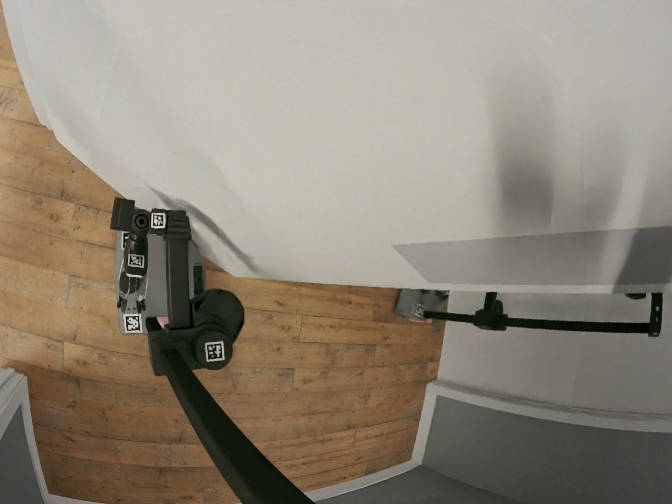

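execute_actions --actions '[{"r2":{"base":{"rotate_rad":-0.35}},"r3":{"base":{"translate_m":0.15}}}]' --cameras '[]'

execute_actions --actions '[{"r2":{"base":{"translate_m":0.85},"joints":{"wrist_yaw_rad":1.0,"lift_m":1.0,"head_pan_rad":-1.57,"head_tilt_rad":-0.5}},"r3":{"base":{"translate_m":0.8}}}]' --cameras '[]'

execute_actions --actions '[{"r2":{"base":{"rotate_rad":1.9},"joints":{"wrist_yaw_rad":0}}}]' --cameras '["r2_nav_camera","r3_nav_camera","r2_wrist_camera"]'

Scene clock: 341.13 s.
r1.base_odometry: x=-3.223 y=-2.662 heading=+0.662 (m, m, rad; r1's odometry frame)
r1.turned_by_wheels: +0.000 (rad since the last result)
r1.turned_by_imu: +0.002 (rad since the last result)
r1.base_tilt: forward=+0.2 right=+0.1 (deg)
r1.lidar_m: 1.20 1.06 1.36 1.22 0.72 0.54 0.48 0.48 0.48 0.88 0.88 1.06
r1.head_depth_mm: 448 537 666 876 1243 1232 - / 443 526 655 852 1229 1237 - / 437 520 642 832 1187 1252 - / 431 511 626 812 1141 - - / 426 504 614 794 1111 1220 - / 419 496 603 775 1072 1192 - / 415 489 594 755 998 1162 1082
r1.base_status: not commanded
r1.joint_positions: lift_m=+0.320 arm_m=-0.001 wrist_yaw_rad=+2.833 wrist_pitch_rad=-0.583 wrist_roll_rad=+0.016 gripper_m=+0.037 head_pan_rad=-3.096 head_tilt_rad=-0.991
r1.joint_status: not commanded
r1.motor_effort: left_wheel=-3(4) right_wheel=+2(2) lift_m=+44(44) arm_m=+1(0) wrist_yaw_rad=+0(2) wrist_pitch_rad=+6(6) wrist_roll_rad=-1(0) gripper_m=+0(0) head_pan_rad=-3(2) head_tilt_rad=-4(4) (%)
r1.hand_pose: x=+0.0397 y=+0.0468 z=+0.2974 quat_wxyz=(+0.306, +0.705, +0.095, +0.633) (m; r1's base frame)
r1.wrist_depth_mm: - - - - - - - / - 907 911 867 876 850 861 / 731 - 742 711 696 682 695 / 625 - 618 594 607 615 600 / 537 533 545 529 536 522 518 / 483 - - 459 453 464 457 / - - - - 408 407 409
r2.base_odometry: x=-4.998 y=-1.666 heading=-1.616 (m, m, rad; r2's odometry frame)
r2.turned_by_wheels: -0.350 (rad since the last result)
r2.turned_by_imu: -0.355 (rad since the last result)
r2.base_tilt: forward=+1.1 right=+1.3 (deg)
r2.lidar_m: 2.18 1.47 0.73 0.60 0.59 1.05 1.14 2.58 2.83 2.56 2.54 2.13
r2.head_depth_mm: 1769 2492 2401 2026 1630 320 1160 / 1772 2533 2542 2029 311 316 335 / 1764 2407 2596 2043 308 303 1165 / 1599 2301 2478 2014 1653 1440 1233 / 1598 2227 2467 2039 1671 1421 1233 / 1455 2158 2415 2031 1669 1415 1233 / 1468 2042 2279 1991 1664 1418 1229
r2.base_status: done
r2.joint_positions: lift_m=+0.889 arm_m=+0.005 wrist_yaw_rad=+1.798 wrist_pitch_rad=-0.007 wrist_roll_rad=+0.018 gripper_m=+0.091 head_pan_rad=+0.007 head_tilt_rad=-0.705
r2.joint_status: not commanded
r2.motor_effort: left_wheel=+3(7) right_wheel=-2(5) lift_m=+33(33) arm_m=-3(3) wrist_yaw_rad=+1(1) wrist_pitch_rad=+15(15) wrist_roll_rad=+0(0) gripper_m=-20(20) head_pan_rad=-5(5) head_tilt_rad=+2(2) (%)
r2.hand_pose: x=+0.2281 y=-0.0925 z=+1.0023 quat_wxyz=(+0.438, +0.560, -0.442, +0.547) (m; r2's base frame)
r2.wrist_depth_mm: - - - - - - - / - - - - - - - / - - 190 - - - - / - - 161 189 - - - / 983 - 163 204 207 149 - / - - 156 186 154 133 - / 897 - 155 158 157 - -
r3.base_odometry: x=+0.951 y=+2.225 heading=-2.041 (m, m, rad; r3's odometry frame)
r3.turned_by_wheels: +0.000 (rad since the last result)
r3.turned_by_imu: +0.002 (rad since the last result)
r3.base_tilt: forward=+1.8 right=-0.8 (deg)
r3.lidar_m: 1.07 0.50 0.50 1.00 1.12 1.81 0.29 0.25 0.25 0.28 0.45 3.56
r3.head_depth_mm: 405 1989 1958 1637 1423 1250 1113 / 346 416 522 1577 1426 1257 - / 311 366 442 563 768 1214 - / 290 326 386 472 612 863 - / - 300 342 409 507 667 870 / - - 307 359 433 545 706 / - - 289 321 378 461 593
r3.base_status: done
r3.joint_positions: lift_m=+0.320 arm_m=+0.000 wrist_yaw_rad=+3.036 wrist_pitch_rad=-0.529 wrist_roll_rad=+0.014 gripper_m=+0.037 head_pan_rad=-3.104 head_tilt_rad=-0.894
r3.joint_status: not commanded
r3.on_its_own: left_wheel is at rest, and its effort (-19) is outside its rest range (-18 to +18)
r3.motor_effort: left_wheel=-19(20) right_wheel=+0(7) lift_m=+26(26) arm_m=+0(0) wrist_yaw_rad=+1(0) wrist_pitch_rad=+5(5) wrist_roll_rad=+0(0) gripper_m=+0(0) head_pan_rad=+3(3) head_tilt_rad=-2(3) (%)
r3.hand_pose: x=+0.0008 y=+0.0626 z=+0.3086 quat_wxyz=(+0.222, +0.696, +0.147, +0.667) (m; r3's base frame)
r3.wrist_depth_mm: - - - - - 606 419 / 979 976 979 962 954 604 457 / 773 770 777 768 769 562 533 / 644 641 636 644 642 598 627 / 556 552 - 565 566 546 549 / 486 - - - 466 482 484 / - - - - 430 430 428
pictures: none
No camera images: the call's "cameras" was empty. Leave "cameras" out to get every camera's image.

Scene clock: 350.60 s.
r1.base_odometry: x=-3.223 y=-2.662 heading=+0.662 (m, m, rad; r1's odometry frame)
r1.turned_by_wheels: +0.000 (rad since the last result)
r1.turned_by_imu: +0.002 (rad since the last result)
r1.base_tilt: forward=+0.2 right=+0.1 (deg)
r1.lidar_m: 1.83 1.84 1.36 1.22 0.73 0.54 0.48 0.48 0.47 0.88 0.88 1.06
r1.head_depth_mm: 448 536 664 877 1243 1232 - / 443 528 652 853 1232 1221 - / 438 520 641 830 1188 1252 - / 431 512 627 812 1149 - - / 426 504 616 791 1109 1219 - / 420 496 605 773 1074 1191 - / 415 489 595 756 991 1162 1083
r1.base_status: not commanded
r1.joint_positions: lift_m=+0.320 arm_m=-0.001 wrist_yaw_rad=+2.833 wrist_pitch_rad=-0.583 wrist_roll_rad=+0.016 gripper_m=+0.037 head_pan_rad=-3.096 head_tilt_rad=-0.991
r1.joint_status: not commanded
r1.motor_effort: left_wheel=-4(4) right_wheel=+2(2) lift_m=+44(44) arm_m=+1(0) wrist_yaw_rad=+0(0) wrist_pitch_rad=+6(6) wrist_roll_rad=-1(1) gripper_m=+0(1) head_pan_rad=-2(2) head_tilt_rad=-4(5) (%)
r1.hand_pose: x=+0.0397 y=+0.0468 z=+0.2974 quat_wxyz=(+0.306, +0.705, +0.095, +0.633) (m; r1's base frame)
r1.wrist_depth_mm: - - - - - - - / - 884 895 891 854 864 863 / 758 - 734 711 714 714 699 / 623 - 630 620 592 598 585 / 534 532 539 527 536 519 515 / 483 - - 469 453 460 459 / - - - - 416 410 408
r2.base_odometry: x=-5.036 y=-2.515 heading=-1.616 (m, m, rad; r2's odometry frame)
r2.turned_by_wheels: +0.000 (rad since the last result)
r2.turned_by_imu: +0.004 (rad since the last result)
r2.base_tilt: forward=+1.1 right=+1.4 (deg)
r2.lidar_m: 1.37 0.93 1.11 0.91 0.90 0.99 1.13 3.36 2.77 2.25 2.24 1.32
r2.head_depth_mm: 2340 2547 2866 2748 2181 - - / 2266 2460 2723 2727 2166 - - / 2182 2385 2614 2740 2127 - - / 2115 2277 2479 2622 2079 1690 - / 2015 2208 2421 2573 2134 1757 - / 1976 2130 2279 2506 - - - / 1905 2051 2227 2393 - - -
r2.base_status: done
r2.joint_positions: lift_m=+0.999 arm_m=+0.005 wrist_yaw_rad=+1.002 wrist_pitch_rad=-0.007 wrist_roll_rad=+0.018 gripper_m=+0.091 head_pan_rad=-1.563 head_tilt_rad=-0.508
r2.joint_status: all done
r2.motor_effort: left_wheel=+3(7) right_wheel=-1(2) lift_m=+33(35) arm_m=-3(5) wrist_yaw_rad=-3(4) wrist_pitch_rad=+15(15) wrist_roll_rad=+0(0) gripper_m=-20(20) head_pan_rad=-5(59) head_tilt_rad=+3(20) (%)
r2.hand_pose: x=+0.1944 y=-0.2881 z=+1.1122 quat_wxyz=(+0.616, +0.345, -0.624, +0.334) (m; r2's base frame)
r2.wrist_depth_mm: - - - - - - - / - - - - - - - / - - 191 - - - - / - - 161 191 - - - / 682 720 162 204 207 149 - / 522 533 156 185 154 133 - / - - 155 158 156 - -
r3.base_odometry: x=+0.589 y=+1.512 heading=-2.041 (m, m, rad; r3's odometry frame)
r3.turned_by_wheels: +0.000 (rad since the last result)
r3.turned_by_imu: +0.006 (rad since the last result)
r3.base_tilt: forward=+1.6 right=-0.7 (deg)
r3.lidar_m: 2.76 2.50 1.13 0.89 0.46 0.47 0.46 0.52 0.77 2.29 2.57 2.77
r3.head_depth_mm: 377 431 504 604 755 990 1094 / 387 445 522 631 799 1079 - / 398 459 542 660 845 1142 - / 409 474 563 692 901 1208 - / 421 490 587 729 955 1227 1148 / 433 507 611 766 1026 1257 1137 / 447 526 638 811 1106 1258 1121
r3.base_status: done
r3.joint_positions: lift_m=+0.320 arm_m=+0.000 wrist_yaw_rad=+3.036 wrist_pitch_rad=-0.529 wrist_roll_rad=+0.014 gripper_m=+0.037 head_pan_rad=-3.104 head_tilt_rad=-0.894
r3.joint_status: not commanded
r3.motor_effort: left_wheel=+3(11) right_wheel=-2(7) lift_m=+26(26) arm_m=+0(0) wrist_yaw_rad=+0(0) wrist_pitch_rad=+5(5) wrist_roll_rad=+0(0) gripper_m=-1(0) head_pan_rad=+3(3) head_tilt_rad=-3(3) (%)
r3.hand_pose: x=+0.0008 y=+0.0626 z=+0.3086 quat_wxyz=(+0.222, +0.696, +0.147, +0.667) (m; r3's base frame)
r3.wrist_depth_mm: 445 - - - - 902 - / 446 561 986 962 958 902 955 / 435 590 770 767 765 761 768 / 471 598 642 645 646 632 638 / 510 554 - 564 572 554 552 / 485 - - - 473 486 481 / - - - - 429 425 432
pictures: none
No camera images: the call's "cameras" was empty. Leave "cameras" out to get every camera's image.

Scene clock: 354.57 s.
r1.base_odometry: x=-3.223 y=-2.662 heading=+0.662 (m, m, rad; r1's odometry frame)
r1.turned_by_wheels: +0.000 (rad since the last result)
r1.turned_by_imu: +0.001 (rad since the last result)
r1.base_tilt: forward=+0.2 right=+0.2 (deg)
r1.lidar_m: 1.83 1.83 1.36 1.22 0.72 0.54 0.48 0.48 0.48 0.88 0.88 1.06
r1.head_depth_mm: 448 536 665 875 1246 1226 - / 442 528 652 854 1231 1231 - / 437 521 641 831 1188 1256 - / 431 512 628 811 1145 - - / 425 505 615 790 1110 1221 - / 420 495 605 774 1072 1191 - / 415 489 594 755 989 1164 1082
r1.base_status: not commanded
r1.joint_positions: lift_m=+0.320 arm_m=-0.001 wrist_yaw_rad=+2.833 wrist_pitch_rad=-0.583 wrist_roll_rad=+0.016 gripper_m=+0.037 head_pan_rad=-3.096 head_tilt_rad=-0.991
r1.joint_status: not commanded
r1.motor_effort: left_wheel=-4(3) right_wheel=+2(2) lift_m=+43(44) arm_m=+0(0) wrist_yaw_rad=+0(1) wrist_pitch_rad=+6(6) wrist_roll_rad=-1(1) gripper_m=-1(1) head_pan_rad=-2(3) head_tilt_rad=-4(4) (%)
r1.hand_pose: x=+0.0397 y=+0.0468 z=+0.2974 quat_wxyz=(+0.306, +0.705, +0.095, +0.633) (m; r1's base frame)
r1.wrist_depth_mm: - - - - - - - / - 884 864 867 874 853 827 / 760 - 722 713 697 710 701 / 623 - 614 608 594 598 598 / 534 532 547 526 539 514 512 / 486 - - 456 458 460 455 / - - - - 414 414 404
r2.base_odometry: x=-5.036 y=-2.515 heading=+0.284 (m, m, rad; r2's odometry frame)
r2.turned_by_wheels: +1.900 (rad since the last result)
r2.turned_by_imu: +1.924 (rad since the last result)
r2.base_tilt: forward=+1.1 right=+1.3 (deg)
r2.lidar_m: 0.90 0.93 1.13 3.23 3.21 2.34 2.24 1.32 1.36 0.93 0.94 0.94
r2.head_depth_mm: 1180 1284 1067 755 1662 - - / 1182 1282 1072 419 - - - / 1174 1277 1075 797 - - - / 1177 1276 948 408 1700 1599 1374 / 1178 1270 1005 404 1692 1637 1374 / 1174 1267 1079 728 1133 1375 1338 / 1167 1275 1078 728 1703 1646 1377
r2.base_status: done
r2.joint_positions: lift_m=+0.999 arm_m=+0.005 wrist_yaw_rad=+0.002 wrist_pitch_rad=-0.007 wrist_roll_rad=+0.018 gripper_m=+0.091 head_pan_rad=-1.563 head_tilt_rad=-0.507
r2.joint_status: all done
r2.motor_effort: left_wheel=-2(5) right_wheel=+4(6) lift_m=+33(33) arm_m=-4(3) wrist_yaw_rad=-3(3) wrist_pitch_rad=+15(15) wrist_roll_rad=+0(0) gripper_m=-21(20) head_pan_rad=-5(5) head_tilt_rad=+4(4) (%)
r2.hand_pose: x=-0.0209 y=-0.4063 z=+1.1122 quat_wxyz=(+0.701, +0.004, -0.713, -0.002) (m; r2's base frame)
r2.wrist_depth_mm: - - - - - - - / - - - - - - - / - - 190 - - - - / - - 161 190 923 - - / - - 163 204 208 149 649 / 465 472 156 186 154 133 438 / 672 372 156 158 158 358 364
r3.base_odometry: x=+0.589 y=+1.512 heading=-2.041 (m, m, rad; r3's odometry frame)
r3.turned_by_wheels: +0.000 (rad since the last result)
r3.turned_by_imu: +0.001 (rad since the last result)
r3.base_tilt: forward=+1.7 right=-0.7 (deg)
r3.lidar_m: 2.77 2.50 1.11 0.88 0.46 0.47 0.46 0.52 0.77 2.29 2.57 2.78
r3.head_depth_mm: 377 431 503 606 758 995 1096 / 388 445 523 632 798 1081 - / 398 459 541 659 845 1146 - / 410 475 563 693 901 1204 - / 422 491 586 726 958 1237 1155 / 434 508 611 767 1030 1257 1139 / 446 525 639 807 1102 1264 1119
r3.base_status: not commanded
r3.joint_positions: lift_m=+0.320 arm_m=+0.000 wrist_yaw_rad=+3.036 wrist_pitch_rad=-0.529 wrist_roll_rad=+0.014 gripper_m=+0.037 head_pan_rad=-3.104 head_tilt_rad=-0.894
r3.joint_status: not commanded
r3.motor_effort: left_wheel=+3(3) right_wheel=-4(4) lift_m=+26(26) arm_m=+0(0) wrist_yaw_rad=+0(0) wrist_pitch_rad=+5(5) wrist_roll_rad=+0(0) gripper_m=+0(0) head_pan_rad=+3(3) head_tilt_rad=-3(2) (%)
r3.hand_pose: x=+0.0008 y=+0.0626 z=+0.3086 quat_wxyz=(+0.222, +0.696, +0.147, +0.667) (m; r3's base frame)
r3.wrist_depth_mm: 442 - - - - - 923 / 448 559 961 952 954 952 958 / 436 587 769 763 773 774 771 / 472 602 642 640 642 646 644 / 515 551 - 567 567 551 550 / 484 - - - 472 481 479 / - - - - 429 426 431
pictures: r2_nav_camera (sideways: a quarter turn counterclockwise sets it upright), r2_wrist_camera, r3_nav_camera (sideways: a quarter turn counterclockwise sets it upright)
camera_calibration (this result's frames):
r2_nav_camera: T_world_to_cam=[[0.00979643, -0.483572, 0.87525, -1.09529], [-0.999696, 0.0150546, 0.019507, 0.0299538], [-0.0226096, -0.875175, -0.483278, 0.590363], [0, 0, 0, 1]] pos_world=[0.0540225, -0.013433, 1.24338]
r2_wrist_camera: T_world_to_cam=[[-0.999416, -0.031545, -0.0131374, -0.0145627], [0.00666411, 0.197149, -0.980351, 1.19683], [0.0335152, -0.979866, -0.196823, -0.0175097], [0, 0, 0, 1]] pos_world=[-0.0219431, -0.25357, 1.16967]
r3_nav_camera: T_world_to_cam=[[-0.813514, 0.0119499, 0.581423, -0.707396], [-0.0239052, 0.998257, -0.0539647, 0.123056], [-0.581054, -0.0578, -0.81181, 1.01289], [0, 0, 0, 1]] pos_world=[0.0160076, -0.0558432, 1.24021]
Images, in order (width x height): r2_nav_camera 672x504, r2_wrist_camera 644x364, r3_nav_camera 672x504.

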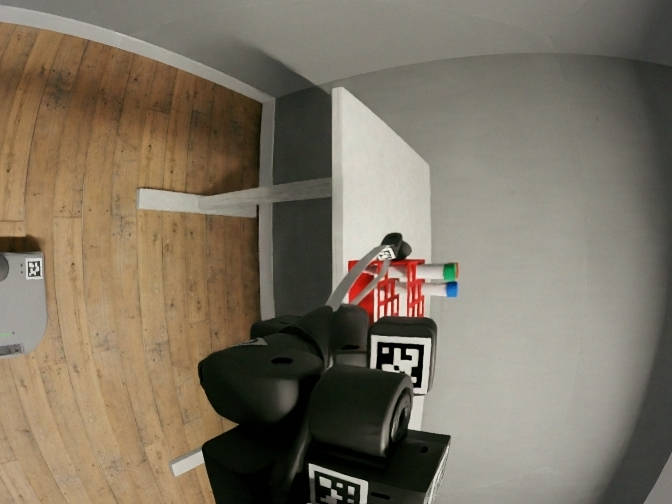

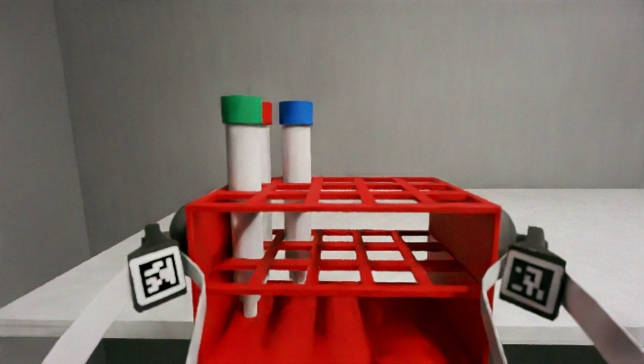

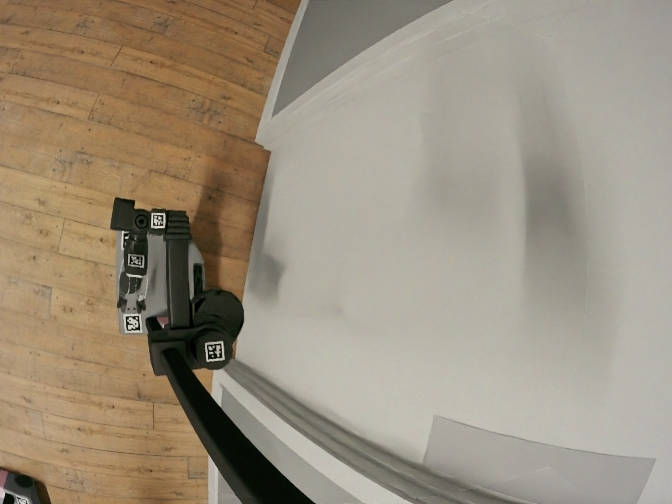

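execute_actions --actions '[{"r2":{"joints":{"arm_m":0.33,"lift_m":0.94}}}]' --cameras '[]'

execute_actions --actions '[{"r2":{"joints":{"lift_m":0.9}}}]' --cameras '["r2_wrist_camera","r2_nav_camera"]'

Scene clock: 362.40 s.
r1.base_odometry: x=-3.223 y=-2.662 heading=+0.662 (m, m, rad; r1's odometry frame)
r1.turned_by_wheels: +0.000 (rad since the last result)
r1.turned_by_imu: +0.002 (rad since the last result)
r1.base_tilt: forward=+0.1 right=+0.1 (deg)
r1.lidar_m: 1.83 1.84 1.36 1.22 0.72 0.54 0.48 0.48 0.48 0.88 0.88 1.06
r1.head_depth_mm: 448 536 666 874 1249 1235 - / 443 528 653 851 1233 1243 - / 436 521 640 833 1188 1252 - / 432 512 628 813 1149 - - / 425 503 615 795 1110 1225 - / 419 495 602 775 1077 1188 - / 414 489 593 757 995 1162 1086
r1.base_status: not commanded
r1.joint_positions: lift_m=+0.320 arm_m=-0.001 wrist_yaw_rad=+2.833 wrist_pitch_rad=-0.583 wrist_roll_rad=+0.016 gripper_m=+0.037 head_pan_rad=-3.096 head_tilt_rad=-0.991
r1.joint_status: not commanded
r1.motor_effort: left_wheel=-3(4) right_wheel=+2(3) lift_m=+44(44) arm_m=+1(0) wrist_yaw_rad=-2(0) wrist_pitch_rad=+6(6) wrist_roll_rad=-1(0) gripper_m=-1(1) head_pan_rad=-3(3) head_tilt_rad=-4(5) (%)
r1.hand_pose: x=+0.0397 y=+0.0468 z=+0.2974 quat_wxyz=(+0.306, +0.705, +0.095, +0.633) (m; r1's base frame)
r1.wrist_depth_mm: - - - - - - - / - 884 891 860 877 844 852 / 723 - 738 717 712 692 697 / 619 - 608 604 618 592 587 / 537 532 544 529 547 532 520 / 485 - - 468 448 461 466 / - - - - 416 411 411
r2.base_odometry: x=-5.036 y=-2.515 heading=+0.284 (m, m, rad; r2's odometry frame)
r2.turned_by_wheels: +0.000 (rad since the last result)
r2.turned_by_imu: +0.000 (rad since the last result)
r2.base_tilt: forward=+1.1 right=+1.3 (deg)
r2.lidar_m: 0.90 0.93 1.13 3.24 3.24 2.33 2.24 1.33 1.36 0.93 0.94 0.94
r2.head_depth_mm: 1182 1282 1144 - 1733 1632 1371 / 1177 1277 1242 650 1724 1642 1367 / 1174 1276 1244 - 1703 1635 1375 / 1173 1268 714 694 1703 1642 1381 / 1172 1272 1113 726 1702 1650 1376 / 1175 1273 1077 726 1130 1367 1334 / 1174 1265 1090 727 1693 1660 1380
r2.base_status: not commanded
r2.joint_positions: lift_m=+0.940 arm_m=+0.330 wrist_yaw_rad=+0.001 wrist_pitch_rad=-0.008 wrist_roll_rad=+0.018 gripper_m=+0.091 head_pan_rad=-1.563 head_tilt_rad=-0.507
r2.joint_status: all done
r2.motor_effort: left_wheel=-2(3) right_wheel=+3(4) lift_m=+16(30) arm_m=+3(3) wrist_yaw_rad=-1(2) wrist_pitch_rad=+15(15) wrist_roll_rad=+0(0) gripper_m=-21(20) head_pan_rad=-5(5) head_tilt_rad=+4(3) (%)
r2.hand_pose: x=-0.0212 y=-0.7307 z=+1.0531 quat_wxyz=(+0.701, +0.003, -0.713, -0.003) (m; r2's base frame)
r2.wrist_depth_mm: 781 774 764 767 763 764 767 / 800 792 802 792 769 772 763 / 826 829 191 788 810 798 812 / 834 825 161 189 663 824 805 / 852 527 163 204 207 150 463 / 322 345 156 186 154 133 314 / 256 243 155 158 157 227 239
r3.base_odometry: x=+0.589 y=+1.512 heading=-2.041 (m, m, rad; r3's odometry frame)
r3.turned_by_wheels: +0.000 (rad since the last result)
r3.turned_by_imu: +0.001 (rad since the last result)
r3.base_tilt: forward=+1.7 right=-0.8 (deg)
r3.lidar_m: 2.77 2.51 1.11 0.88 0.46 0.47 0.46 0.52 0.77 2.30 2.57 2.78
r3.head_depth_mm: 377 431 504 606 756 994 1092 / 388 445 523 633 798 1078 - / 398 459 542 661 848 1141 - / 410 473 564 693 897 1211 - / 421 490 586 725 959 1238 1162 / 434 507 610 764 1026 1248 1139 / 447 525 638 807 1104 1265 1122
r3.base_status: not commanded
r3.joint_positions: lift_m=+0.320 arm_m=+0.000 wrist_yaw_rad=+3.036 wrist_pitch_rad=-0.529 wrist_roll_rad=+0.014 gripper_m=+0.037 head_pan_rad=-3.104 head_tilt_rad=-0.894
r3.joint_status: not commanded
r3.motor_effort: left_wheel=+3(3) right_wheel=-4(3) lift_m=+26(26) arm_m=+0(0) wrist_yaw_rad=-1(1) wrist_pitch_rad=+5(5) wrist_roll_rad=+0(0) gripper_m=+0(0) head_pan_rad=+2(3) head_tilt_rad=-2(3) (%)
r3.hand_pose: x=+0.0008 y=+0.0626 z=+0.3086 quat_wxyz=(+0.222, +0.696, +0.147, +0.667) (m; r3's base frame)
r3.wrist_depth_mm: 448 - - - - - 909 / 448 559 964 961 952 958 944 / 436 596 781 776 768 768 761 / 470 601 649 643 646 640 638 / 507 553 - 569 562 549 547 / 484 - - - 474 482 476 / - - - - 428 426 426
pictures: none
No camera images: the call's "cameras" was empty. Leave "cameras" out to get every camera's image.

Scene clock: 363.57 s.
r1.base_odometry: x=-3.223 y=-2.662 heading=+0.662 (m, m, rad; r1's odometry frame)
r1.turned_by_wheels: +0.000 (rad since the last result)
r1.turned_by_imu: +0.000 (rad since the last result)
r1.base_tilt: forward=+0.2 right=+0.1 (deg)
r1.lidar_m: 1.83 1.84 1.36 1.22 0.73 0.54 0.48 0.48 0.48 0.88 0.88 1.06
r1.head_depth_mm: 449 536 665 877 1244 1231 - / 443 528 651 853 1229 1231 - / 437 519 640 829 1189 1256 - / 431 511 628 813 1145 - - / 425 503 616 790 1109 1222 - / 419 496 606 773 1072 1193 - / 414 489 595 757 995 1165 1083
r1.base_status: not commanded
r1.joint_positions: lift_m=+0.320 arm_m=-0.001 wrist_yaw_rad=+2.833 wrist_pitch_rad=-0.583 wrist_roll_rad=+0.016 gripper_m=+0.037 head_pan_rad=-3.096 head_tilt_rad=-0.991
r1.joint_status: not commanded
r1.motor_effort: left_wheel=-3(4) right_wheel=+2(2) lift_m=+44(44) arm_m=+0(1) wrist_yaw_rad=+1(1) wrist_pitch_rad=+6(6) wrist_roll_rad=-1(1) gripper_m=+0(0) head_pan_rad=-3(3) head_tilt_rad=-4(5) (%)
r1.hand_pose: x=+0.0397 y=+0.0468 z=+0.2974 quat_wxyz=(+0.306, +0.705, +0.095, +0.633) (m; r1's base frame)
r1.wrist_depth_mm: - - - - - - - / - 865 900 866 861 862 845 / 746 - 727 710 698 698 707 / 623 - 606 608 597 594 604 / 547 527 547 525 530 512 515 / 487 - - 469 460 457 451 / - - - - 411 414 411
r2.base_odometry: x=-5.036 y=-2.515 heading=+0.284 (m, m, rad; r2's odometry frame)
r2.turned_by_wheels: +0.000 (rad since the last result)
r2.turned_by_imu: +0.000 (rad since the last result)
r2.base_tilt: forward=+1.1 right=+1.3 (deg)
r2.lidar_m: 0.90 0.92 1.13 3.25 3.24 2.33 2.23 1.32 1.35 0.93 0.93 0.94
r2.head_depth_mm: 1179 1275 1072 795 - 1594 1374 / 1182 1275 1151 - 1748 1643 1362 / 1178 1276 1150 - 1727 1651 1368 / 1166 1273 882 708 1709 1655 1368 / 1172 1272 1078 725 1692 1647 1375 / 1168 1276 1078 726 1132 1368 1336 / 1182 1271 1078 727 1688 1654 1374
r2.base_status: not commanded
r2.joint_positions: lift_m=+0.900 arm_m=+0.330 wrist_yaw_rad=+0.001 wrist_pitch_rad=-0.008 wrist_roll_rad=+0.018 gripper_m=+0.091 head_pan_rad=-1.563 head_tilt_rad=-0.507
r2.joint_status: all done
r2.motor_effort: left_wheel=-2(2) right_wheel=+4(4) lift_m=+16(16) arm_m=+2(1) wrist_yaw_rad=-1(1) wrist_pitch_rad=+15(15) wrist_roll_rad=+0(0) gripper_m=-20(20) head_pan_rad=-4(5) head_tilt_rad=+4(3) (%)
r2.hand_pose: x=-0.0212 y=-0.7307 z=+1.0131 quat_wxyz=(+0.701, +0.003, -0.713, -0.003) (m; r2's base frame)
r2.wrist_depth_mm: 783 774 787 763 771 768 761 / 801 815 774 788 788 766 773 / 836 849 192 804 792 815 802 / 859 837 161 190 493 663 659 / 359 395 162 204 207 149 347 / 242 259 156 185 155 133 236 / 191 181 155 158 157 171 179
r3.base_odometry: x=+0.589 y=+1.512 heading=-2.041 (m, m, rad; r3's odometry frame)
r3.turned_by_wheels: +0.000 (rad since the last result)
r3.turned_by_imu: +0.000 (rad since the last result)
r3.base_tilt: forward=+1.7 right=-0.7 (deg)
r3.lidar_m: 2.76 2.51 1.11 0.89 0.46 0.47 0.46 0.52 0.77 2.29 2.57 2.77
r3.head_depth_mm: 377 432 504 606 755 995 1099 / 386 445 522 631 798 1074 - / 398 459 542 660 848 1145 - / 409 475 563 693 900 1210 - / 421 491 587 728 960 1232 1158 / 433 508 610 765 1028 1256 1144 / 447 525 636 809 1103 1256 1120
r3.base_status: not commanded
r3.joint_positions: lift_m=+0.320 arm_m=+0.000 wrist_yaw_rad=+3.036 wrist_pitch_rad=-0.529 wrist_roll_rad=+0.014 gripper_m=+0.037 head_pan_rad=-3.104 head_tilt_rad=-0.894
r3.joint_status: not commanded
r3.motor_effort: left_wheel=+3(3) right_wheel=-3(3) lift_m=+26(26) arm_m=+0(1) wrist_yaw_rad=-1(0) wrist_pitch_rad=+5(5) wrist_roll_rad=+0(0) gripper_m=+0(0) head_pan_rad=+2(3) head_tilt_rad=-3(1) (%)
r3.hand_pose: x=+0.0008 y=+0.0626 z=+0.3086 quat_wxyz=(+0.222, +0.696, +0.147, +0.667) (m; r3's base frame)
r3.wrist_depth_mm: 446 - - - - - 921 / 446 556 969 980 961 943 954 / 436 595 772 766 764 761 757 / 470 609 642 645 642 635 630 / 509 550 - 565 558 542 547 / 485 - - - 473 481 479 / - - - - 429 426 427
pictures: r2_nav_camera (sideways: a quarter turn counterclockwise sets it upright), r2_wrist_camera
camera_calibration (this result's frames):
r2_nav_camera: T_world_to_cam=[[0.00974493, -0.483495, 0.875293, -1.09535], [-0.999695, 0.0151616, 0.0195049, 0.0299565], [-0.0227014, -0.875216, -0.4832, 0.590261], [0, 0, 0, 1]] pos_world=[0.0540211, -0.0134433, 1.24338]
r2_wrist_camera: T_world_to_cam=[[-0.999461, -0.0300728, -0.0131494, -0.0253868], [0.00695308, 0.19754, -0.98027, 1.1638], [0.032077, -0.979833, -0.197225, -0.354472], [0, 0, 0, 1]] pos_world=[-0.0220947, -0.577984, 1.07059]
Images, in order (width x height): r2_nav_camera 672x504, r2_wrist_camera 644x364.

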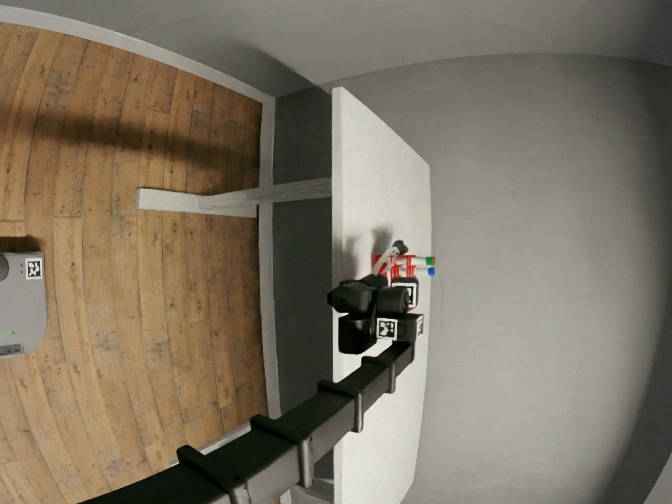

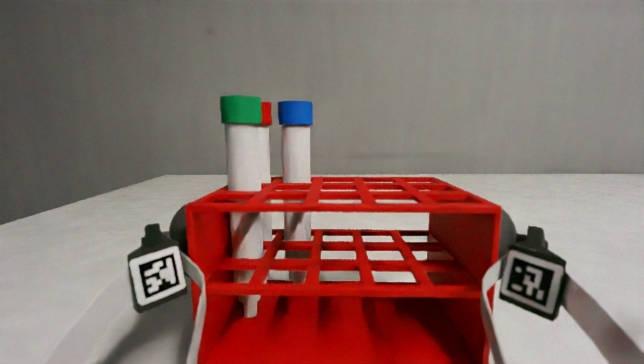

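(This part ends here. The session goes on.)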